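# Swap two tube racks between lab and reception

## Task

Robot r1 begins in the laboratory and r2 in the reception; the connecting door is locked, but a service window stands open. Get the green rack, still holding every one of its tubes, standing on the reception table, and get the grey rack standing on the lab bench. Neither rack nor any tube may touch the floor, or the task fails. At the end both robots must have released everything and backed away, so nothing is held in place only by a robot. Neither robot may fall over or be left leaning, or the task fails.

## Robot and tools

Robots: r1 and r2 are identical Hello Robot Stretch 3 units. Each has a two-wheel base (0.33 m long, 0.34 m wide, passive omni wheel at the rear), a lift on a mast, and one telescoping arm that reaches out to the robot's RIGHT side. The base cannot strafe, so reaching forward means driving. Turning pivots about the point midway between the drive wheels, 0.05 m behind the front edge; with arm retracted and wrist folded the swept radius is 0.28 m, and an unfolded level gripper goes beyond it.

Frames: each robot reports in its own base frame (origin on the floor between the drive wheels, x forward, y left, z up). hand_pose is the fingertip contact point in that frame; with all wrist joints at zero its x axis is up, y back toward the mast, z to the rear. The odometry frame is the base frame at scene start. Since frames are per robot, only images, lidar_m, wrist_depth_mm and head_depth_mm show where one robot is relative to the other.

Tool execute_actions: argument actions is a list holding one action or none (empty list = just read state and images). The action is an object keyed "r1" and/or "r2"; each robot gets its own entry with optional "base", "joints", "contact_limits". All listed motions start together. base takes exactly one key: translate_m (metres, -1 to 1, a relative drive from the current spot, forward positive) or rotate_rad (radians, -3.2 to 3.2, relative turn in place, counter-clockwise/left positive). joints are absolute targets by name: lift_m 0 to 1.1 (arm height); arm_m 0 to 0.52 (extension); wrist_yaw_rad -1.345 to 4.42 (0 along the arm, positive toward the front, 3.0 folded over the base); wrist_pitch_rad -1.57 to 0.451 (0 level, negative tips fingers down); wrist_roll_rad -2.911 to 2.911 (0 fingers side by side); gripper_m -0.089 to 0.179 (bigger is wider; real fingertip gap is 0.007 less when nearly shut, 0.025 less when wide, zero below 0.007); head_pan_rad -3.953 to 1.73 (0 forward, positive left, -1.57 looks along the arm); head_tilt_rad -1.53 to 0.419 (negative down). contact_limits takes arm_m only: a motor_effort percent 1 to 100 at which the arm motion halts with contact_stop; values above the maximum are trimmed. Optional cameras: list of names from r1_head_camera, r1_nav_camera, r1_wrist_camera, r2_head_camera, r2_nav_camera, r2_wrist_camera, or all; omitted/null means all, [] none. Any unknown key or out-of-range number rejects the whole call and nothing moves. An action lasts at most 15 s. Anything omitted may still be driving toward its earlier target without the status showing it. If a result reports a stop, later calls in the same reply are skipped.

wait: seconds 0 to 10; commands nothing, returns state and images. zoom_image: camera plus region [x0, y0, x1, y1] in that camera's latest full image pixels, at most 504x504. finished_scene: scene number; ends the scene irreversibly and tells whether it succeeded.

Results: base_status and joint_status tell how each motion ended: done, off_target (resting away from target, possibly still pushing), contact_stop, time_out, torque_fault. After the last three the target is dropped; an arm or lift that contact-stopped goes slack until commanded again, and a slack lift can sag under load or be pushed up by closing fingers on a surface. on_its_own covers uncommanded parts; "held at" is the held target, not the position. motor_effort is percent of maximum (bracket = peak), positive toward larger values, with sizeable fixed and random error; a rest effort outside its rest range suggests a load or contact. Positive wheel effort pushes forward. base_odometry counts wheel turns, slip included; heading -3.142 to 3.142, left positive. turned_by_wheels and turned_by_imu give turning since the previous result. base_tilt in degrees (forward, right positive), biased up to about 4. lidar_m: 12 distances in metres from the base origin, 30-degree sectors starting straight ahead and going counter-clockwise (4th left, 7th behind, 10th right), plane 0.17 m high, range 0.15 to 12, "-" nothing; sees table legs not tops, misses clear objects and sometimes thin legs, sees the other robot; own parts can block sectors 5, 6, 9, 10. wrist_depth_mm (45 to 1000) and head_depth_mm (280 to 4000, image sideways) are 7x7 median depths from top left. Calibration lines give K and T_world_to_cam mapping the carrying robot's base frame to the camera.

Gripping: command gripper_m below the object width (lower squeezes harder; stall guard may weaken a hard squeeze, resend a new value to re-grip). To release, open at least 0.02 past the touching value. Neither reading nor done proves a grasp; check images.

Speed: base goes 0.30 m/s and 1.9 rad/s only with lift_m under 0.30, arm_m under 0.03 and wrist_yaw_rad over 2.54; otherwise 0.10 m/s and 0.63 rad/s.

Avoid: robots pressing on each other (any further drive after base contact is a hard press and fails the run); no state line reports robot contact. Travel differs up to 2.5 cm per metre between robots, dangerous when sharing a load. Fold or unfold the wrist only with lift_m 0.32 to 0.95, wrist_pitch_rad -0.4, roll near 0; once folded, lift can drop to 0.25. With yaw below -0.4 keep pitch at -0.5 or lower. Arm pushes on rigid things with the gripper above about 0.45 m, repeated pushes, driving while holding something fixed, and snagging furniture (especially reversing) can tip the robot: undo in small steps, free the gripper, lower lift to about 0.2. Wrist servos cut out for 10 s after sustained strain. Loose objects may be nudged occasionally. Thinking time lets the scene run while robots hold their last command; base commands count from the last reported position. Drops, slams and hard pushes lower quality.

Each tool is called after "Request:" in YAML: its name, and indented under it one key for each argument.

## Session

Request:
execute_actions:
  actions: []

Scene clock: 0.00 s.
r1.base_odometry: x=+0.000 y=+0.000 heading=+0.000 (m, m, rad; r1's odometry frame)
r1.turned_by_wheels: +0.000 (rad since the last result)
r1.turned_by_imu: +0.000 (rad since the last result)
r1.base_tilt: forward=-1.6 right=+1.1 (deg)
r1.lidar_m: 1.12 2.24 2.33 1.29 1.87 1.73 1.11 0.99 1.00 1.00 0.91 0.91
r1.head_depth_mm: 957 965 960 962 965 970 971 / 1051 1051 1058 1062 1064 1066 1066 / 1163 1171 1169 1173 1178 1183 1182 / 1303 1309 1313 1318 1323 1328 1330 / 1476 1487 1494 1489 1501 1500 1516 / 1725 1734 1728 1732 1754 1751 1762 / 1890 2059 2053 2078 2073 2094 2032
r1.base_status: not commanded
r1.joint_positions: lift_m=+0.570 arm_m=+0.002 wrist_yaw_rad=+2.799 wrist_pitch_rad=-0.356 wrist_roll_rad=+0.010 gripper_m=+0.037 head_pan_rad=-0.006 head_tilt_rad=+0.005
r1.joint_status: not commanded
r1.motor_effort: left_wheel=-1 right_wheel=+0 lift_m=+36 arm_m=-1 wrist_yaw_rad=+0 wrist_pitch_rad=+4 wrist_roll_rad=+0 gripper_m=+0 head_pan_rad=+1 head_tilt_rad=+2 (%)
r1.hand_pose: x=+0.0567 y=+0.0717 z=+0.5970 quat_wxyz=(+0.243, +0.710, +0.004, +0.661) (m; r1's base frame)
r1.wrist_depth_mm: - - - - - - - / - - - - - - - / - - - - - - - / - - - - - - - / - - - - - - - / - 928 975 937 948 981 958 / 783 - 743 795 781 831 824
r2.base_odometry: x=+0.000 y=+0.000 heading=+0.000 (m, m, rad; r2's odometry frame)
r2.turned_by_wheels: +0.000 (rad since the last result)
r2.turned_by_imu: +0.000 (rad since the last result)
r2.base_tilt: forward=-1.3 right=-2.0 (deg)
r2.lidar_m: 2.01 1.15 1.01 1.01 1.20 1.21 1.20 1.43 2.51 1.10 1.94 2.13
r2.head_depth_mm: 1870 2760 2980 2916 2924 2917 2407 / 1872 2807 3029 3030 2985 3031 2414 / 1889 2783 3109 3143 3086 3106 2406 / 1881 2800 3226 3237 3193 3177 2399 / 1886 2647 2895 2901 2892 2909 2404 / 1889 2214 2224 2209 2225 2218 2162 / 1740 1813 1808 1820 1812 1828 1820
r2.base_status: not commanded
r2.joint_positions: lift_m=+0.490 arm_m=+0.003 wrist_yaw_rad=+3.109 wrist_pitch_rad=-0.613 wrist_roll_rad=+0.014 gripper_m=+0.037 head_pan_rad=+0.009 head_tilt_rad=+0.005
r2.joint_status: not commanded
r2.motor_effort: left_wheel=+0 right_wheel=+1 lift_m=+27 arm_m=+0 wrist_yaw_rad=+0 wrist_pitch_rad=+7 wrist_roll_rad=+0 gripper_m=+0 head_pan_rad=+0 head_tilt_rad=+1 (%)
r2.hand_pose: x=-0.0149 y=+0.0477 z=+0.4617 quat_wxyz=(+0.226, +0.682, +0.201, +0.666) (m; r2's base frame)
r2.wrist_depth_mm: - - - - - 974 900 / - - - - - - 955 / - - - 994 936 899 873 / 891 856 851 825 804 803 768 / 745 749 734 727 713 684 695 / 685 659 673 660 613 624 614 / 610 588 - - 568 552 553
pictures: r1_head_camera (sideways: a quarter turn clockwise sets it upright), r1_nav_camera (sideways: a quarter turn counterclockwise sets it upright), r1_wrist_camera, r2_head_camera (sideways: a quarter turn clockwise sets it upright), r2_nav_camera (sideways: a quarter turn counterclockwise sets it upright), r2_wrist_camera
camera_calibration (this result's frames):
r1_head_camera: T_world_to_cam=[[-0.000148366, 0.002206, -0.999998, 1.32438], [0.0639311, 0.997952, 0.002192, 0.00244692], [0.997954, -0.0639307, -0.000289095, -0.0493957], [0, 0, 0, 1]] pos_world=[0.0493347, -0.00852139, 1.32436]
r1_nav_camera: T_world_to_cam=[[0.0278076, -0.0225806, 0.999358, -1.26725], [0.0240608, -0.99944, -0.0232519, 0.078078], [0.999324, 0.0246919, -0.0272487, -0.0143812], [0, 0, 0, 1]] pos_world=[0.0477321, 0.0497741, 1.26786]
r1_wrist_camera: T_world_to_cam=[[0.945354, -0.325903, 0.00966312, -0.0353025], [-0.149581, -0.459847, -0.875309, 0.597683], [0.289709, 0.826032, -0.483467, 0.372742], [0, 0, 0, 1]] pos_world=[0.0147886, -0.0445592, 0.703707]
r2_head_camera: T_world_to_cam=[[0.0510326, -0.0210484, -0.998475, 1.31328], [0.0322341, 0.999292, -0.0194181, 0.0226344], [0.998177, -0.031194, 0.0516749, -0.114807], [0, 0, 0, 1]] pos_world=[0.0468483, 0.0014427, 1.31765]
r2_nav_camera: T_world_to_cam=[[-0.0420837, -0.0230954, 0.998847, -1.25837], [0.0335872, -0.9992, -0.0216885, 0.0712363], [0.998549, 0.0326358, 0.0428258, -0.104358], [0, 0, 0, 1]] pos_world=[0.048857, 0.0455225, 1.26294]
r2_wrist_camera: T_world_to_cam=[[0.998474, -0.0111072, -0.0540904, 0.045868], [-0.0446822, -0.738066, -0.673247, 0.374786], [-0.0324444, 0.674637, -0.737436, 0.473069], [0, 0, 0, 1]] pos_world=[-0.0137033, -0.0420241, 0.603663]
Images, in order (width x height): r1_head_camera 896x504, r1_nav_camera 672x504, r1_wrist_camera 644x364, r2_head_camera 896x504, r2_nav_camera 672x504, r2_wrist_camera 644x364.

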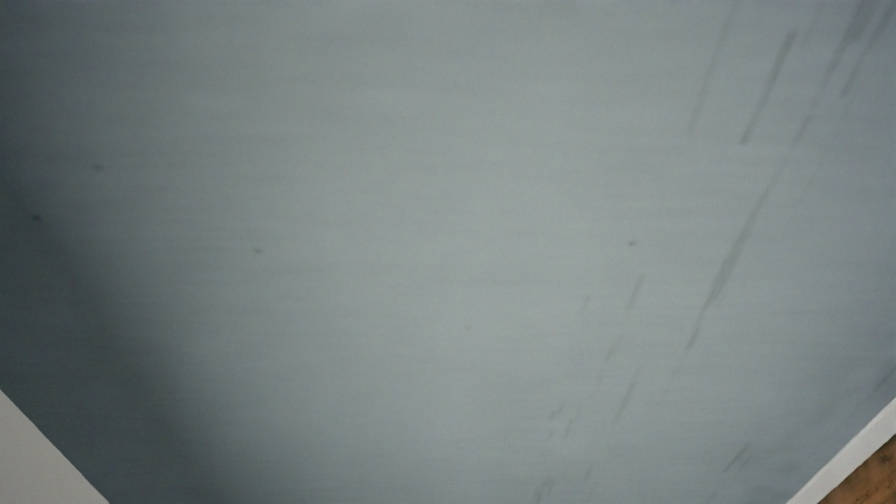

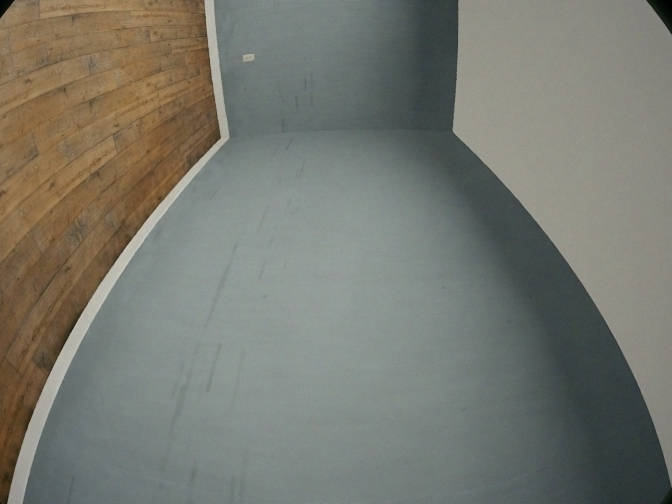

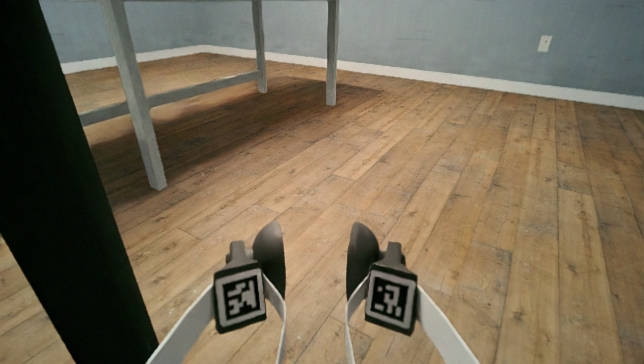

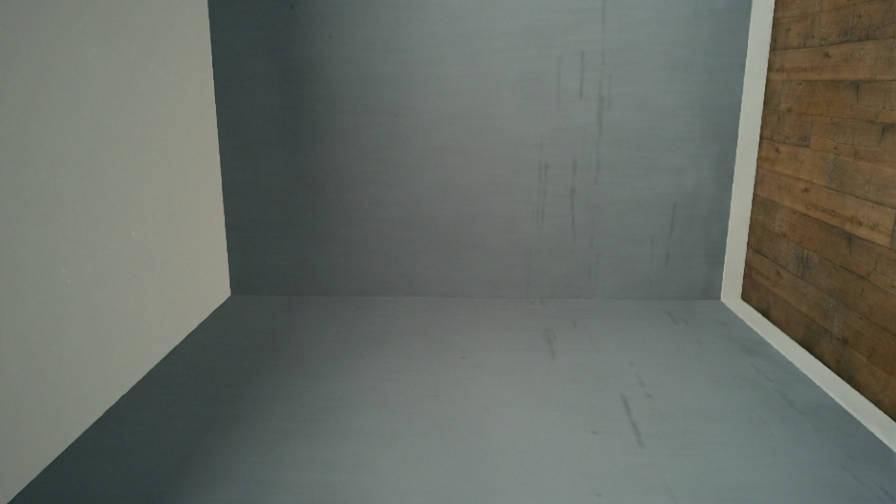

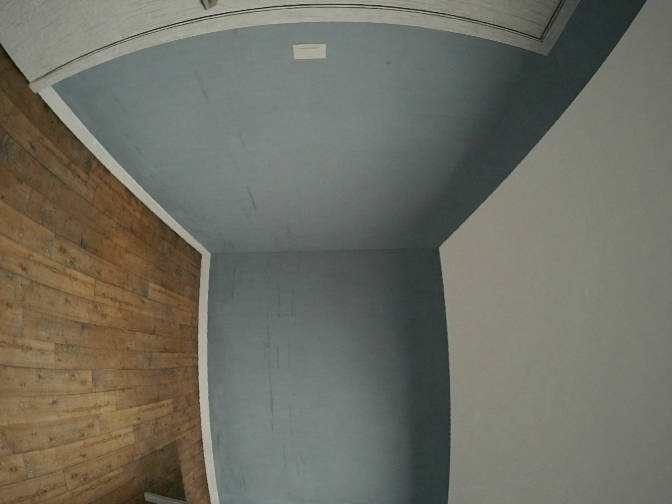

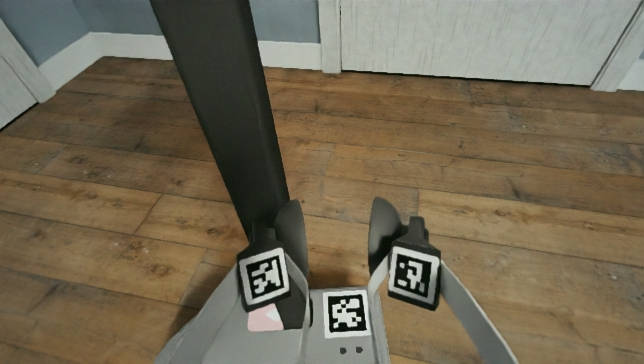

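Request:
execute_actions:
  actions:
    - {"r1": {"joints": {"head_pan_rad": 1.6, "head_tilt_rad": -0.45}}, "r2": {"joints": {"head_pan_rad": -1.6, "head_tilt_rad": -0.45}}}
  cameras: ["r1_head_camera", "r1_nav_camera", "r2_head_camera", "r2_nav_camera"]

Scene clock: 6.37 s.
r1.base_odometry: x=+0.000 y=+0.000 heading=+0.000 (m, m, rad; r1's odometry frame)
r1.turned_by_wheels: +0.000 (rad since the last result)
r1.turned_by_imu: -0.001 (rad since the last result)
r1.base_tilt: forward=-1.5 right=+1.1 (deg)
r1.lidar_m: 1.13 2.24 2.34 1.29 1.87 1.73 1.11 0.99 1.00 1.00 0.91 0.92
r1.head_depth_mm: 3275 3503 3434 2612 2097 1648 1348 / 3564 3817 2178 2927 2110 1643 1354 / 3959 - 1956 2771 2088 1633 1349 / - - 1807 2593 2086 1627 1341 / - - 1928 2368 2023 1632 1336 / 3747 3955 1908 1425 2001 1624 1338 / 3486 3711 1904 2563 2067 1621 1332
r1.base_status: not commanded
r1.joint_positions: lift_m=+0.570 arm_m=+0.002 wrist_yaw_rad=+2.799 wrist_pitch_rad=-0.356 wrist_roll_rad=+0.010 gripper_m=+0.037 head_pan_rad=+1.593 head_tilt_rad=-0.444
r1.joint_status: all done
r1.motor_effort: left_wheel=-1(1) right_wheel=+0(0) lift_m=+36(36) arm_m=+0(1) wrist_yaw_rad=+1(1) wrist_pitch_rad=+4(4) wrist_roll_rad=+0(0) gripper_m=+0(0) head_pan_rad=+3(34) head_tilt_rad=-1(22) (%)
r1.hand_pose: x=+0.0567 y=+0.0717 z=+0.5970 quat_wxyz=(+0.243, +0.710, +0.004, +0.661) (m; r1's base frame)
r1.wrist_depth_mm: - - - - - - - / - - - - - - - / - - - - - - - / - - - - - - - / - - - - - - - / - 932 957 929 965 947 951 / 770 - 772 800 781 821 823
r2.base_odometry: x=+0.000 y=+0.000 heading=+0.000 (m, m, rad; r2's odometry frame)
r2.turned_by_wheels: +0.000 (rad since the last result)
r2.turned_by_imu: -0.001 (rad since the last result)
r2.base_tilt: forward=-1.3 right=-2.2 (deg)
r2.lidar_m: 2.01 1.15 1.01 1.01 1.20 1.21 1.20 1.42 2.52 1.10 1.94 2.13
r2.head_depth_mm: 3193 3361 3719 3209 2261 1730 1405 / 3233 3490 3722 3200 2236 1726 1394 / 3312 3512 3757 3172 2222 1729 1398 / 3361 3632 3895 2982 2131 1709 1397 / 3441 3704 3898 1480 2054 1654 1390 / 3489 3778 - 1298 2074 1656 1389 / 3610 3932 - 1292 2143 1687 1382
r2.base_status: not commanded
r2.joint_positions: lift_m=+0.490 arm_m=+0.003 wrist_yaw_rad=+3.109 wrist_pitch_rad=-0.613 wrist_roll_rad=+0.014 gripper_m=+0.037 head_pan_rad=-1.593 head_tilt_rad=-0.444
r2.joint_status: all done
r2.motor_effort: left_wheel=+0(0) right_wheel=+1(0) lift_m=+28(27) arm_m=+0(1) wrist_yaw_rad=-1(1) wrist_pitch_rad=+7(7) wrist_roll_rad=+0(0) gripper_m=-1(0) head_pan_rad=-2(29) head_tilt_rad=-3(23) (%)
r2.hand_pose: x=-0.0149 y=+0.0477 z=+0.4617 quat_wxyz=(+0.226, +0.682, +0.201, +0.666) (m; r2's base frame)
r2.wrist_depth_mm: - - - - - 926 893 / - - - - - - - / - - - 954 946 898 909 / 896 850 828 850 796 785 767 / 767 749 734 719 730 707 667 / 673 665 677 656 607 635 622 / 608 591 - - 576 565 547
pictures: r1_head_camera (sideways: a quarter turn clockwise sets it upright), r1_nav_camera (sideways: a quarter turn counterclockwise sets it upright), r2_head_camera (sideways: a quarter turn clockwise sets it upright), r2_nav_camera (sideways: a quarter turn counterclockwise sets it upright)
camera_calibration (this result's frames):
r1_head_camera: T_world_to_cam=[[0.00734123, -0.434557, -0.900614, 1.19438], [-0.999249, 0.0310702, -0.023137, 0.0419016], [0.0380366, 0.900108, -0.434003, 0.520978], [0, 0, 0, 1]] pos_world=[0.0132857, 0.0487891, 1.30275]
r1_nav_camera: T_world_to_cam=[[0.0123146, 0.459741, 0.887967, -1.12158], [0.998657, 0.0390438, -0.0340644, 0.0861926], [-0.0503304, 0.887194, -0.458643, 0.553505], [0, 0, 0, 1]] pos_world=[-0.0444069, 0.0212052, 1.25272]
r2_head_camera: T_world_to_cam=[[-0.0129733, 0.388254, -0.921461, 1.21283], [0.998099, -0.0504923, -0.035327, 0.037438], [-0.0602426, -0.920168, -0.386861, 0.462475], [0, 0, 0, 1]] pos_world=[0.00622828, -0.043442, 1.29781]
r2_nav_camera: T_world_to_cam=[[-0.0314102, -0.395152, 0.918079, -1.15272], [-0.9995, 0.00908019, -0.0302876, 0.0887179], [0.00363187, -0.918571, -0.395239, 0.471918], [0, 0, 0, 1]] pos_world=[0.0507524, -0.0228137, 1.24749]
Images, in order (width x height): r1_head_camera 896x504, r1_nav_camera 672x504, r2_head_camera 896x504, r2_nav_camera 672x504.

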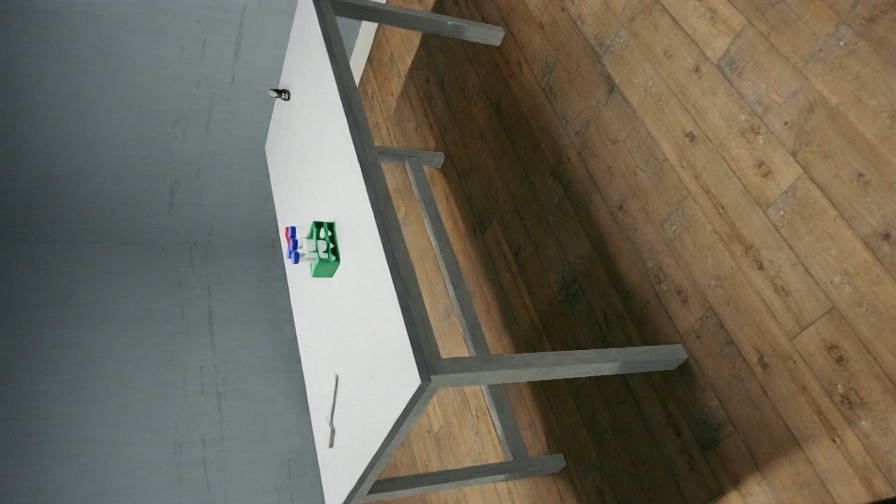

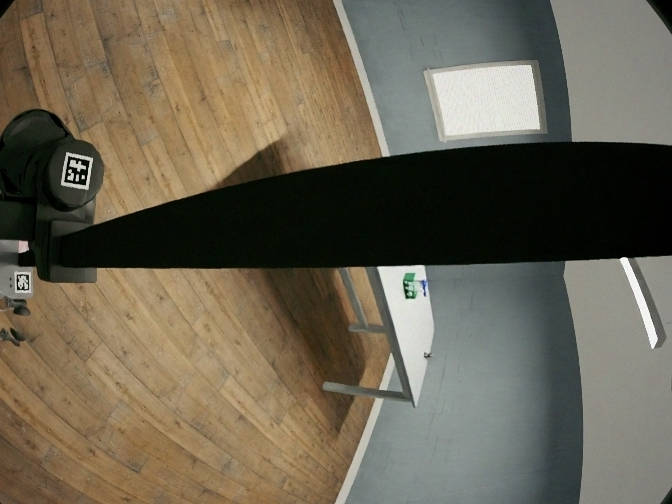

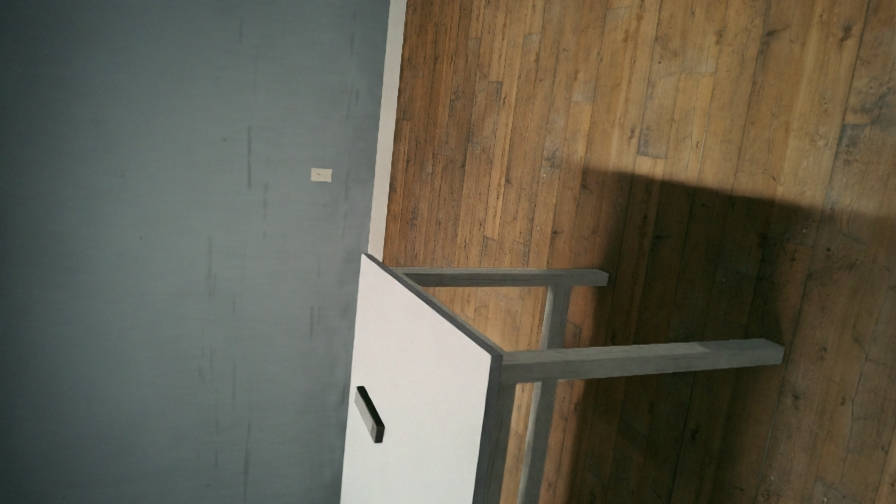

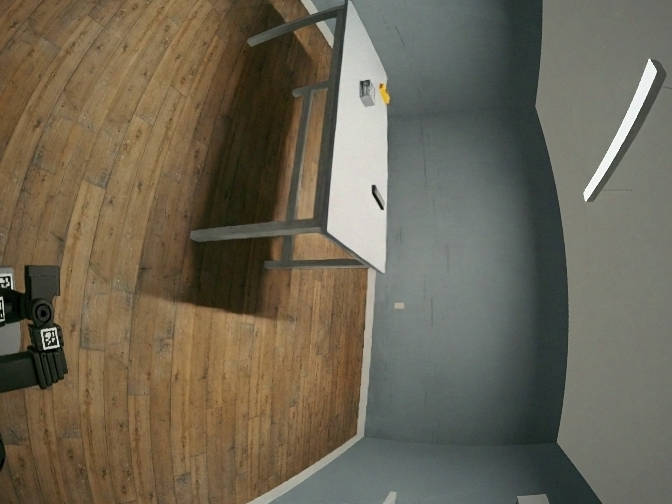

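Request:
zoom_image:
  camera: "r1_head_camera"
  region: [230, 170, 400, 330]

Request:
execute_actions:
  actions:
    - {"r1": {"joints": {"head_pan_rad": -2.6, "head_tilt_rad": -0.3}}, "r2": {"joints": {"head_pan_rad": -0.85, "head_tilt_rad": -0.4}}}
  cameras: ["r1_head_camera", "r1_nav_camera", "r2_head_camera", "r2_nav_camera"]

Region (230, 170, 400, 330) of r1_head_camera's 896x504 image, scaled by 2.965, with more detail than that image has; it fills the top 474 rows of this view, and the rest is white.

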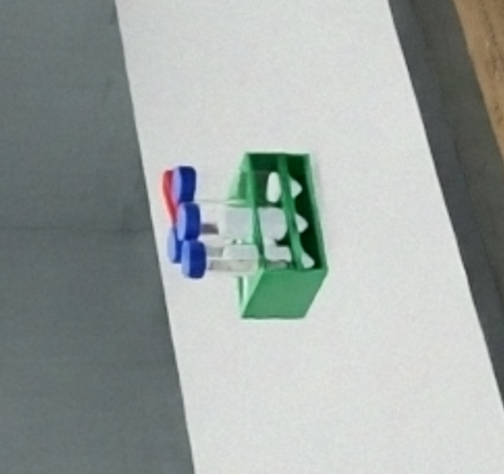

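Scene clock: 13.63 s.
r1.base_odometry: x=+0.000 y=+0.000 heading=+0.000 (m, m, rad; r1's odometry frame)
r1.turned_by_wheels: +0.000 (rad since the last result)
r1.turned_by_imu: -0.001 (rad since the last result)
r1.base_tilt: forward=-1.6 right=+1.1 (deg)
r1.lidar_m: 1.12 2.24 2.34 1.29 1.87 1.73 1.11 0.99 1.00 1.00 0.91 0.92
r1.head_depth_mm: 922 976 1045 1117 1205 1302 1399 / 899 962 1022 1094 1174 1273 1372 / 871 930 987 1064 1146 1238 1345 / 858 902 961 1021 1094 1181 1280 / 840 889 947 1006 1075 1160 1260 / 827 877 927 990 1060 1137 1225 / 815 860 913 968 1035 1111 1195
r1.base_status: not commanded
r1.joint_positions: lift_m=+0.570 arm_m=+0.002 wrist_yaw_rad=+2.799 wrist_pitch_rad=-0.356 wrist_roll_rad=+0.010 gripper_m=+0.037 head_pan_rad=-2.593 head_tilt_rad=-0.310
r1.joint_status: all done
r1.motor_effort: left_wheel=-1(1) right_wheel=+0(0) lift_m=+36(36) arm_m=+0(0) wrist_yaw_rad=+0(1) wrist_pitch_rad=+4(4) wrist_roll_rad=+0(0) gripper_m=+0(0) head_pan_rad=-3(35) head_tilt_rad=+3(15) (%)
r1.hand_pose: x=+0.0567 y=+0.0717 z=+0.5970 quat_wxyz=(+0.243, +0.710, +0.004, +0.661) (m; r1's base frame)
r1.wrist_depth_mm: - - - - - - - / - - - - - - - / - - - - - - - / - - - - - - - / - - - - - - - / - 924 985 926 985 957 948 / 779 - 775 806 753 802 800
r2.base_odometry: x=+0.000 y=+0.000 heading=+0.000 (m, m, rad; r2's odometry frame)
r2.turned_by_wheels: +0.000 (rad since the last result)
r2.turned_by_imu: -0.001 (rad since the last result)
r2.base_tilt: forward=-1.2 right=-2.1 (deg)
r2.lidar_m: 2.02 1.15 1.01 1.01 1.20 1.20 1.20 1.43 2.51 1.11 1.94 2.13
r2.head_depth_mm: - - - 1444 2195 1788 1443 / 3872 - - 1551 2372 1793 1439 / 3509 3820 3898 1782 2358 1790 1445 / 3296 3550 3643 3084 2360 1787 1438 / 3087 3313 3434 3209 2359 1782 1425 / 2898 3116 3270 3446 2346 1783 1422 / 2752 2897 3115 3200 2334 1766 1430
r2.base_status: not commanded
r2.joint_positions: lift_m=+0.490 arm_m=+0.003 wrist_yaw_rad=+3.109 wrist_pitch_rad=-0.613 wrist_roll_rad=+0.014 gripper_m=+0.037 head_pan_rad=-0.857 head_tilt_rad=-0.409
r2.joint_status: all done
r2.motor_effort: left_wheel=+0(0) right_wheel=+1(0) lift_m=+28(27) arm_m=+0(0) wrist_yaw_rad=-1(1) wrist_pitch_rad=+7(7) wrist_roll_rad=+0(0) gripper_m=+0(0) head_pan_rad=+3(28) head_tilt_rad=+3(11) (%)
r2.hand_pose: x=-0.0149 y=+0.0477 z=+0.4617 quat_wxyz=(+0.226, +0.682, +0.201, +0.666) (m; r2's base frame)
r2.wrist_depth_mm: - - - - 993 939 906 / - - - - - - 987 / - - - 927 930 924 908 / 884 860 831 825 813 783 755 / 770 752 754 725 717 687 684 / 677 672 660 662 615 622 615 / 597 608 - - 576 555 549
pictures: r1_head_camera (sideways: a quarter turn clockwise sets it upright), r1_nav_camera (sideways: a quarter turn counterclockwise sets it upright), r2_head_camera (sideways: a quarter turn clockwise sets it upright), r2_nav_camera (sideways: a quarter turn counterclockwise sets it upright)
camera_calibration (this result's frames):
r1_head_camera: T_world_to_cam=[[0.26579, 0.159946, -0.95067, 1.25813], [0.473358, -0.880728, -0.0158358, 0.0234168], [-0.839814, -0.445798, -0.3098, 0.3647], [0, 0, 0, 1]] pos_world=[-0.0392042, -0.0180267, 1.30943]
r1_nav_camera: T_world_to_cam=[[-0.298697, -0.156386, 0.941448, -1.18947], [-0.539657, 0.841296, -0.03147, 0.0922044], [-0.787115, -0.517459, -0.335687, 0.397994], [0, 0, 0, 1]] pos_world=[0.00773537, -0.0576413, 1.25633]
r2_head_camera: T_world_to_cam=[[-0.248665, 0.254373, -0.934591, 1.23141], [0.774741, 0.631348, -0.034296, 0.0374597], [0.581328, -0.732594, -0.354067, 0.415885], [0, 0, 0, 1]] pos_world=[0.0354203, -0.0322124, 1.2994]
r2_nav_camera: T_world_to_cam=[[0.220459, -0.289355, 0.931489, -1.17176], [-0.746492, -0.664726, -0.0298137, 0.0865589], [0.627812, -0.688776, -0.362546, 0.425565], [0, 0, 0, 1]] pos_world=[0.0557646, 0.0116037, 1.24835]
Images, in order (width x height): r1_head_camera 896x504, r1_nav_camera 672x504, r2_head_camera 896x504, r2_nav_camera 672x504.

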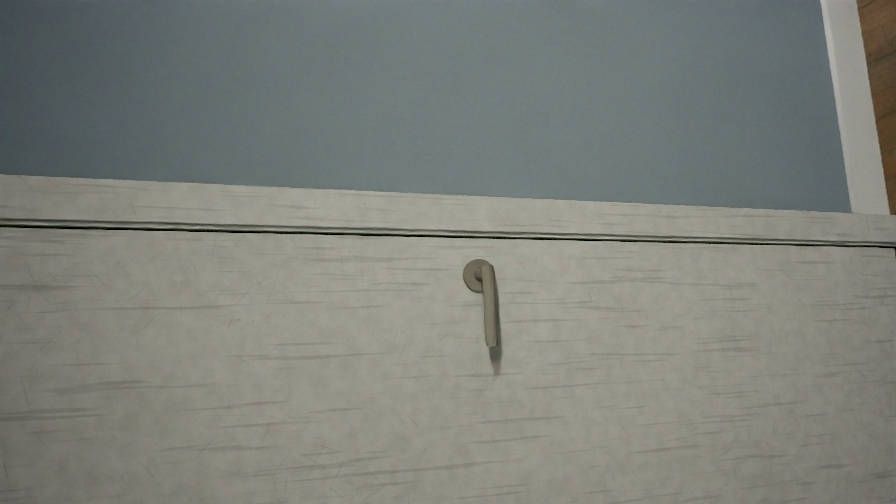

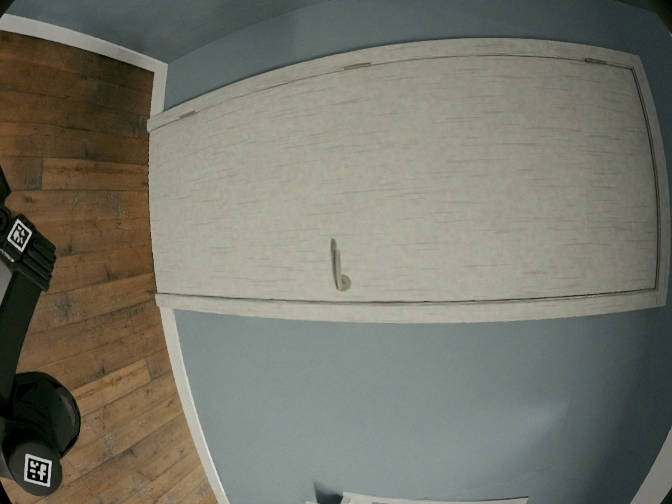

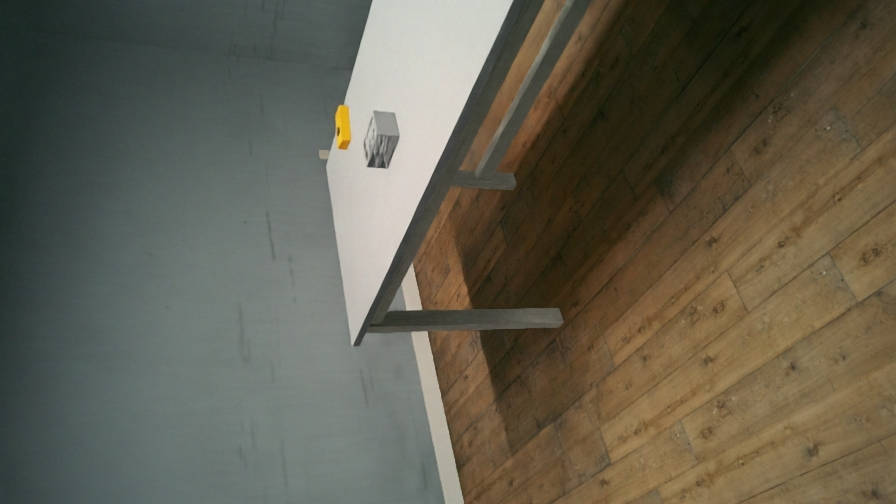

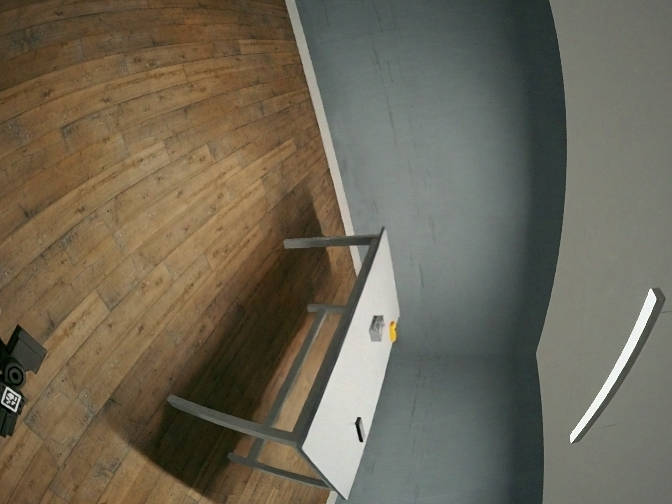

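Request:
zoom_image:
  camera: "r2_head_camera"
  region: [310, 70, 450, 210]

Region (310, 70, 450, 210) of r2_head_camera's 896x504 image, scaled by 3.600, with more detail than that image has.

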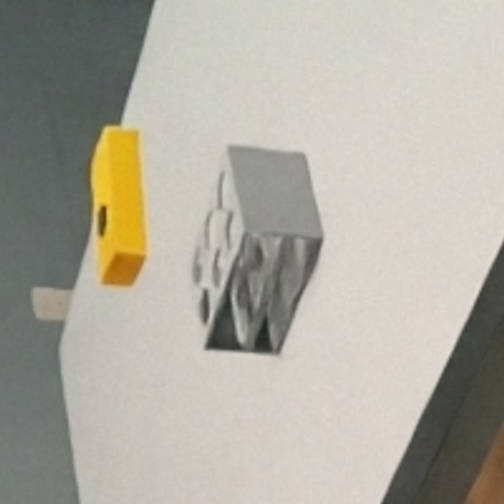

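Request:
execute_actions:
  actions:
    - {"r1": {"base": {"rotate_rad": 2.012}, "joints": {"lift_m": 0.28, "arm_m": 0.0, "head_pan_rad": -0.6, "head_tilt_rad": -0.5}}, "r2": {"base": {"rotate_rad": -0.771}, "joints": {"lift_m": 0.28, "arm_m": 0.0, "head_pan_rad": -0.5, "head_tilt_rad": -0.5}}}
  cameras: []

Request:
execute_actions:
  actions:
    - {"r1": {"base": {"translate_m": 1.0}}, "r2": {"base": {"translate_m": 1.0}}}
  cameras: []

Request:
execute_actions:
  actions:
    - {"r1": {"base": {"translate_m": 0.3}}, "r2": {"base": {"translate_m": 0.66}}}
  cameras: ["r1_head_camera", "r2_head_camera"]

Scene clock: 137.60 s.
r1.base_odometry: x=+0.000 y=+0.000 heading=+2.012 (m, m, rad; r1's odometry frame)
r1.turned_by_wheels: +2.012 (rad since the last result)
r1.turned_by_imu: +2.029 (rad since the last result)
r1.base_tilt: forward=-1.6 right=+1.1 (deg)
r1.lidar_m: 1.30 2.00 1.16 0.99 1.00 1.05 0.91 0.91 1.06 1.87 2.34 1.29
r1.head_depth_mm: 2960 3113 3385 2650 1977 1581 1308 / 3120 3384 3484 2653 1982 1578 1306 / 3331 3597 3264 2537 1959 1560 1304 / 3642 3888 2103 2614 1965 1568 1300 / 3877 - 1764 2603 1952 1558 1294 / - - 1616 2481 1946 1549 1294 / 3902 - 1606 1413 1804 1547 1287
r1.base_status: done
r1.joint_positions: lift_m=+0.280 arm_m=+0.002 wrist_yaw_rad=+2.799 wrist_pitch_rad=-0.357 wrist_roll_rad=+0.010 gripper_m=+0.037 head_pan_rad=-0.607 head_tilt_rad=-0.494
r1.joint_status: all done
joint sent to its limit — the command would take r1.arm_m past its lower limit, so that joint was sent only as far as its limit.
r1.motor_effort: left_wheel=-4(11) right_wheel=+4(13) lift_m=+30(29) arm_m=+0(0) wrist_yaw_rad=+0(1) wrist_pitch_rad=+5(5) wrist_roll_rad=+0(0) gripper_m=+0(1) head_pan_rad=+3(35) head_tilt_rad=-3(15) (%)
r1.hand_pose: x=+0.0566 y=+0.0716 z=+0.3067 quat_wxyz=(+0.243, +0.710, +0.004, +0.661) (m; r1's base frame)
r1.wrist_depth_mm: 778 864 - - - - - / 850 919 - - - - - / - 983 - - - - - / - 835 844 841 845 894 858 / - 671 681 673 673 695 689 / - 557 569 556 564 552 552 / 463 - - 457 451 472 470
r2.base_odometry: x=+0.000 y=+0.000 heading=-0.771 (m, m, rad; r2's odometry frame)
r2.turned_by_wheels: -0.771 (rad since the last result)
r2.turned_by_imu: -0.769 (rad since the last result)
r2.base_tilt: forward=-1.2 right=-2.1 (deg)
r2.lidar_m: 2.12 3.09 1.42 1.04 1.02 1.08 1.24 1.20 1.28 1.79 1.71 1.11
r2.head_depth_mm: 3211 3485 3670 2900 2086 1656 1354 / 3388 3678 3803 1904 2019 1649 1358 / 3597 3882 1877 1263 1867 1549 1352 / 3801 - 1851 1396 2082 1640 1341 / - - 1853 2331 2090 1639 1342 / 3954 - 1733 2545 2060 1634 1338 / 3527 3788 1825 2663 2072 1620 1335
r2.base_status: done
r2.joint_positions: lift_m=+0.281 arm_m=+0.003 wrist_yaw_rad=+3.109 wrist_pitch_rad=-0.613 wrist_roll_rad=+0.014 gripper_m=+0.037 head_pan_rad=-0.507 head_tilt_rad=-0.494
r2.joint_status: all done
joint sent to its limit — the command would take r2.arm_m past its lower limit, so that joint was sent only as far as its limit.
r2.motor_effort: left_wheel=+4(11) right_wheel=-3(8) lift_m=+14(24) arm_m=+0(1) wrist_yaw_rad=+0(1) wrist_pitch_rad=+7(7) wrist_roll_rad=+0(0) gripper_m=+0(0) head_pan_rad=+2(18) head_tilt_rad=-3(10) (%)
r2.hand_pose: x=-0.0149 y=+0.0477 z=+0.2522 quat_wxyz=(+0.226, +0.682, +0.201, +0.666) (m; r2's base frame)
r2.wrist_depth_mm: 804 875 - 914 909 881 835 / 795 797 - 762 745 713 700 / 676 678 - 634 616 595 591 / 577 572 561 545 542 512 504 / 503 - - - 471 460 440 / 457 - - - - 406 399 / - - - - 370 363 360
pictures: none
No camera images: the call's "cameras" was empty. Leave "cameras" out to get every camera's image.

Scene clock: 142.70 s.
r1.base_odometry: x=-0.427 y=+0.904 heading=+2.012 (m, m, rad; r1's odometry frame)
r1.turned_by_wheels: +0.000 (rad since the last result)
r1.turned_by_imu: +0.001 (rad since the last result)
r1.base_tilt: forward=-1.7 right=+1.1 (deg)
r1.lidar_m: 0.88 2.47 1.45 1.26 1.26 1.43 1.87 1.87 2.18 3.04 0.42 0.92
r1.head_depth_mm: 2741 2912 1683 1053 820 692 1312 / 2918 3105 1674 1024 818 651 581 / 3128 3394 3425 1090 815 649 653 / 3358 3634 3739 1082 812 664 1301 / 3489 3711 3869 1077 806 743 1296 / 3178 3393 3561 1074 806 1438 1296 / 2916 3094 3304 1072 883 1226 1266
r1.base_status: done
r1.joint_positions: lift_m=+0.280 arm_m=+0.002 wrist_yaw_rad=+2.799 wrist_pitch_rad=-0.357 wrist_roll_rad=+0.010 gripper_m=+0.037 head_pan_rad=-0.607 head_tilt_rad=-0.494
r1.joint_status: not commanded
r1.motor_effort: left_wheel=-4(9) right_wheel=+4(12) lift_m=+30(30) arm_m=-1(1) wrist_yaw_rad=+1(1) wrist_pitch_rad=+4(5) wrist_roll_rad=+0(0) gripper_m=+0(0) head_pan_rad=+3(3) head_tilt_rad=-2(2) (%)
r1.hand_pose: x=+0.0566 y=+0.0716 z=+0.3067 quat_wxyz=(+0.243, +0.710, +0.004, +0.661) (m; r1's base frame)
r1.wrist_depth_mm: 979 - - - - - - / - - - - - - - / - - - - - - - / - 837 834 849 871 881 897 / - 674 691 668 693 688 681 / - 547 562 552 569 552 561 / 463 - - 462 451 466 474
r2.base_odometry: x=+0.717 y=-0.697 heading=-0.771 (m, m, rad; r2's odometry frame)
r2.turned_by_wheels: +0.000 (rad since the last result)
r2.turned_by_imu: -0.003 (rad since the last result)
r2.base_tilt: forward=-1.3 right=-2.0 (deg)
r2.lidar_m: 1.12 2.23 2.08 1.55 1.50 1.56 2.15 2.10 2.20 0.67 1.19 1.24
r2.head_depth_mm: 2830 3040 3256 1191 865 680 1318 / 3004 3171 3482 1187 861 697 1347 / 3131 3399 3608 1179 857 741 1336 / 3316 3620 3831 1171 856 1545 1340 / 3234 3529 3611 1165 854 1584 1339 / 2823 3037 3161 1157 902 1625 1341 / 2537 2679 2906 1158 960 1614 1328
r2.base_status: done
r2.joint_positions: lift_m=+0.281 arm_m=+0.003 wrist_yaw_rad=+3.109 wrist_pitch_rad=-0.613 wrist_roll_rad=+0.014 gripper_m=+0.037 head_pan_rad=-0.507 head_tilt_rad=-0.494
r2.joint_status: not commanded
r2.motor_effort: left_wheel=+5(17) right_wheel=-3(7) lift_m=+14(14) arm_m=-1(1) wrist_yaw_rad=+0(0) wrist_pitch_rad=+7(6) wrist_roll_rad=+0(0) gripper_m=+0(0) head_pan_rad=+2(3) head_tilt_rad=-2(2) (%)
r2.hand_pose: x=-0.0149 y=+0.0477 z=+0.2522 quat_wxyz=(+0.226, +0.682, +0.201, +0.666) (m; r2's base frame)
r2.wrist_depth_mm: - - - 941 880 880 840 / 826 801 - 756 707 715 694 / 688 664 - 629 599 591 577 / 580 568 551 547 525 516 513 / 497 - - - 465 448 445 / 454 - - - - 409 398 / - - - - 369 362 359
pictures: none
No camera images: the call's "cameras" was empty. Leave "cameras" out to get every camera's image.

Scene clock: 146.53 s.
r1.base_odometry: x=-0.555 y=+1.176 heading=+2.012 (m, m, rad; r1's odometry frame)
r1.turned_by_wheels: +0.000 (rad since the last result)
r1.turned_by_imu: +0.000 (rad since the last result)
r1.base_tilt: forward=-1.6 right=+1.1 (deg)
r1.lidar_m: 2.59 2.59 1.53 1.33 1.33 1.56 2.16 2.16 2.52 0.33 1.01 0.59
r1.head_depth_mm: 2666 2845 2905 1101 818 652 541 / 2822 3040 3228 1094 818 650 541 / 3032 3288 3472 1091 814 647 539 / 3243 3555 3718 2623 809 645 565 / 3190 3454 3553 2597 804 644 1143 / 2834 3058 3242 2614 804 680 961 / 2600 2783 3007 2582 1934 1428 1288
r1.base_status: done
r1.joint_positions: lift_m=+0.280 arm_m=+0.002 wrist_yaw_rad=+2.799 wrist_pitch_rad=-0.357 wrist_roll_rad=+0.010 gripper_m=+0.037 head_pan_rad=-0.607 head_tilt_rad=-0.495
r1.joint_status: not commanded
r1.motor_effort: left_wheel=-4(9) right_wheel=+4(14) lift_m=+30(30) arm_m=-1(1) wrist_yaw_rad=+0(1) wrist_pitch_rad=+5(4) wrist_roll_rad=+0(0) gripper_m=+0(0) head_pan_rad=+3(3) head_tilt_rad=-3(1) (%)
r1.hand_pose: x=+0.0566 y=+0.0716 z=+0.3067 quat_wxyz=(+0.243, +0.710, +0.004, +0.661) (m; r1's base frame)
r1.wrist_depth_mm: - - - - - - - / - - - - - - - / - - - - - - - / - 852 873 863 893 887 919 / - 667 688 680 664 678 664 / - 554 565 550 568 556 552 / 462 - - 465 449 468 472
r2.base_odometry: x=+1.191 y=-1.156 heading=-0.771 (m, m, rad; r2's odometry frame)
r2.turned_by_wheels: +0.000 (rad since the last result)
r2.turned_by_imu: -0.002 (rad since the last result)
r2.base_tilt: forward=-1.3 right=-2.1 (deg)
r2.lidar_m: 0.46 1.65 1.72 1.88 1.84 1.90 2.65 1.01 1.21 0.90 0.87 0.91
r2.head_depth_mm: 2547 2701 2951 2866 861 678 557 / 2680 2883 3126 2931 863 678 557 / 2841 3028 3292 2846 860 674 556 / 2757 2967 3239 2855 855 675 554 / 2384 2577 2763 2803 855 671 553 / 2095 2234 2412 2529 2064 669 551 / 1854 1974 2129 2240 2045 667 550
r2.base_status: done
r2.joint_positions: lift_m=+0.281 arm_m=+0.003 wrist_yaw_rad=+3.109 wrist_pitch_rad=-0.613 wrist_roll_rad=+0.014 gripper_m=+0.037 head_pan_rad=-0.507 head_tilt_rad=-0.495
r2.joint_status: not commanded
r2.motor_effort: left_wheel=+4(16) right_wheel=-2(6) lift_m=+14(14) arm_m=+0(0) wrist_yaw_rad=+0(1) wrist_pitch_rad=+7(7) wrist_roll_rad=+0(0) gripper_m=+0(0) head_pan_rad=+2(3) head_tilt_rad=-2(2) (%)
r2.hand_pose: x=-0.0149 y=+0.0477 z=+0.2522 quat_wxyz=(+0.226, +0.682, +0.201, +0.666) (m; r2's base frame)
r2.wrist_depth_mm: - - - 974 926 891 831 / 831 809 - 765 732 716 688 / 689 670 - 636 623 590 583 / 564 567 557 550 533 505 499 / 504 - - - 475 458 455 / 449 - - - - 406 393 / - - - - 372 360 358
pictures: r1_head_camera (sideways: a quarter turn clockwise sets it upright), r2_head_camera (sideways: a quarter turn clockwise sets it upright)
camera_calibration (this result's frames):
r1_head_camera: T_world_to_cam=[[-0.392648, 0.275314, -0.877514, 1.16669], [0.611909, 0.790508, -0.0257848, 0.0355192], [0.686583, -0.547083, -0.478858, 0.575388], [0, 0, 0, 1]] pos_world=[0.0413118, -0.0344993, 1.30023]
r2_head_camera: T_world_to_cam=[[-0.389769, 0.191887, -0.900699, 1.18804], [0.508412, 0.86033, -0.0367239, 0.0422413], [0.767852, -0.472241, -0.432888, 0.517319], [0, 0, 0, 1]] pos_world=[0.0443618, -0.0200125, 1.29556]
Images, in order (width x height): r1_head_camera 896x504, r2_head_camera 896x504.

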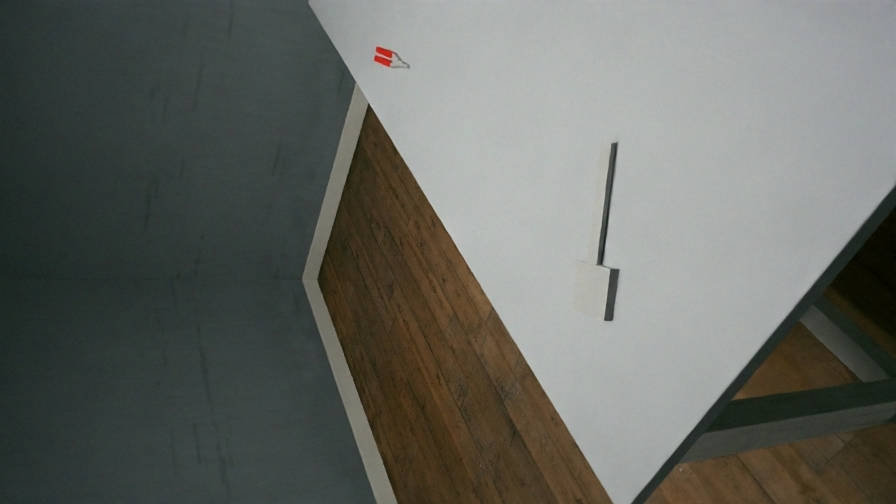

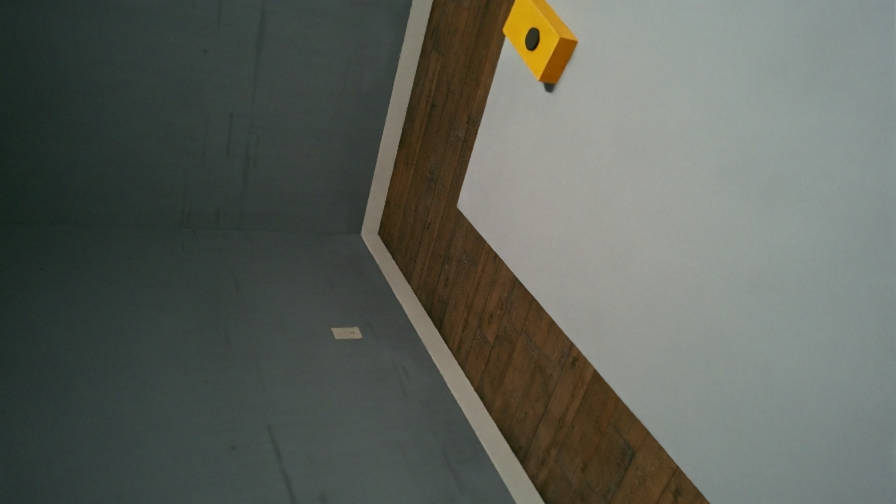

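Request:
execute_actions:
  actions:
    - {"r1": {"base": {"translate_m": 0.38}, "joints": {"lift_m": 0.80, "wrist_pitch_rad": -0.4, "head_pan_rad": -1.57, "head_tilt_rad": -0.6}}, "r2": {"base": {"rotate_rad": 0.443}, "joints": {"lift_m": 0.93, "wrist_pitch_rad": -0.4, "head_pan_rad": -1.57, "head_tilt_rad": -0.8}}}
  cameras: ["r1_head_camera", "r2_head_camera"]

Request:
execute_actions:
  actions:
    - {"r1": {"joints": {"wrist_yaw_rad": 0.0, "gripper_m": 0.15}}, "r2": {"joints": {"wrist_yaw_rad": 0.0, "gripper_m": 0.179}}}
  cameras: ["r1_head_camera", "r2_head_camera"]

Scene clock: 161.20 s.
r1.base_odometry: x=-0.717 y=+1.519 heading=+2.012 (m, m, rad; r1's odometry frame)
r1.turned_by_wheels: +0.000 (rad since the last result)
r1.turned_by_imu: -0.103 (rad since the last result)
r1.base_tilt: forward=-1.7 right=+1.0 (deg)
r1.lidar_m: 2.25 2.24 1.74 1.43 1.42 1.57 2.46 0.54 0.48 1.70 0.39 0.27
r1.head_depth_mm: 2969 3328 3134 2282 733 602 533 / 2873 3222 3123 928 729 600 509 / 2750 3082 3100 924 728 598 507 / 2660 2911 1270 886 724 596 506 / 2559 2784 1259 863 720 592 505 / 2460 2663 1252 914 720 591 503 / 2388 2580 1237 906 715 588 502
r1.base_status: done
r1.joint_positions: lift_m=+0.582 arm_m=+0.001 wrist_yaw_rad=+2.819 wrist_pitch_rad=-0.417 wrist_roll_rad=+0.010 gripper_m=+0.037 head_pan_rad=-1.564 head_tilt_rad=-0.594
r1.joint_status: lift_m contact_stop (moved +0.302 of +0.520); the others done
r1.on_its_own: lift_m is slack since a contact_stop, until your next command for it (your +0.800 is given up); wrist_yaw_rad is at rest, and its effort (-21) is outside its rest range (-12 to +12)
r1.motor_effort: left_wheel=+4(12) right_wheel=+0(37) lift_m=+36(78) arm_m=+0(1) wrist_yaw_rad=-21(31) wrist_pitch_rad=+4(5) wrist_roll_rad=+0(0) gripper_m=+1(0) head_pan_rad=-2(34) head_tilt_rad=-2(11) (%)
r1.hand_pose: x=+0.0500 y=+0.0665 z=+0.5947 quat_wxyz=(+0.256, +0.709, +0.032, +0.656) (m; r1's base frame)
r1.wrist_depth_mm: - - - - - - - / - - - - - - - / - - - - - - - / - - - - - - - / - - - - - - - / 903 - 915 888 899 935 876 / 752 - 744 767 748 782 782
r2.base_odometry: x=+1.191 y=-1.156 heading=-0.328 (m, m, rad; r2's odometry frame)
r2.turned_by_wheels: +0.443 (rad since the last result)
r2.turned_by_imu: +0.439 (rad since the last result)
r2.base_tilt: forward=-1.3 right=-2.1 (deg)
r2.lidar_m: 1.65 1.69 1.92 1.82 1.86 2.41 2.68 1.01 0.92 0.87 0.90 0.46
r2.head_depth_mm: 2672 2995 949 761 634 543 1111 / 2667 2929 943 737 631 543 497 / 2684 2892 939 755 630 541 492 / 2636 2890 935 752 629 541 491 / 2651 2858 928 750 625 539 489 / 2611 2869 897 745 625 537 497 / 2581 2840 925 744 622 535 488
r2.base_status: done
r2.joint_positions: lift_m=+0.578 arm_m=+0.003 wrist_yaw_rad=+3.125 wrist_pitch_rad=-0.418 wrist_roll_rad=+0.014 gripper_m=+0.037 head_pan_rad=-1.564 head_tilt_rad=-0.792
r2.joint_status: lift_m contact_stop (moved +0.297 of +0.649); the others done
r2.on_its_own: lift_m is slack since a contact_stop, until your next command for it (your +0.930 is given up); wrist_yaw_rad is at rest, and its effort (-13) is outside its rest range (-12 to +12)
r2.motor_effort: left_wheel=-1(12) right_wheel=+6(11) lift_m=+27(66) arm_m=+1(1) wrist_yaw_rad=-13(16) wrist_pitch_rad=+9(11) wrist_roll_rad=+0(0) gripper_m=+0(0) head_pan_rad=-3(29) head_tilt_rad=-4(19) (%)
r2.hand_pose: x=-0.0176 y=+0.0766 z=+0.5908 quat_wxyz=(+0.154, +0.697, +0.140, +0.686) (m; r2's base frame)
r2.wrist_depth_mm: - - - - - - - / - - - - - - - / - - - - - - - / - - - - - - - / - - - - - 970 936 / 911 889 908 850 805 795 818 / 764 766 748 744 724 720 704
pictures: r1_head_camera (sideways: a quarter turn clockwise sets it upright), r2_head_camera (sideways: a quarter turn clockwise sets it upright)
camera_calibration (this result's frames):
r1_head_camera: T_world_to_cam=[[-0.00189613, 0.564497, -0.825433, 1.09639], [0.998655, -0.0416963, -0.0308094, 0.0396977], [-0.0518093, -0.824381, -0.563659, 0.690227], [0, 0, 0, 1]] pos_world=[-0.00180524, -0.0482455, 1.29527]
r2_head_camera: T_world_to_cam=[[-0.0263856, 0.678427, -0.734194, 0.968736], [0.999049, -0.00761666, -0.0429421, 0.0473283], [-0.0347252, -0.734629, -0.67758, 0.84056], [0, 0, 0, 1]] pos_world=[0.007466, -0.0393557, 1.28282]
Images, in order (width x height): r1_head_camera 896x504, r2_head_camera 896x504.

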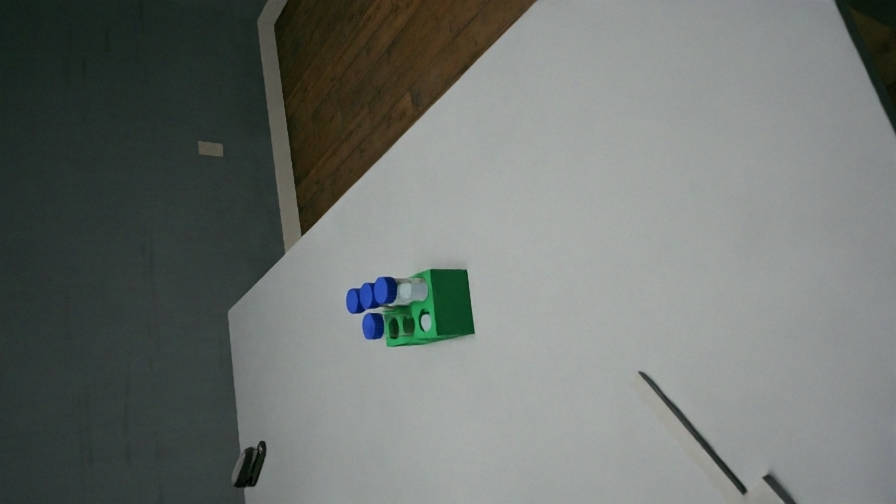

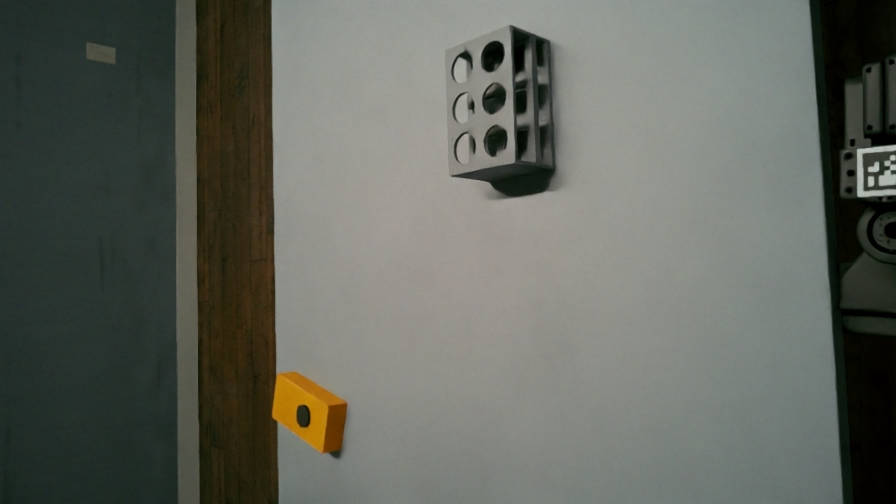

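not run: a stop came earlier in this reply.


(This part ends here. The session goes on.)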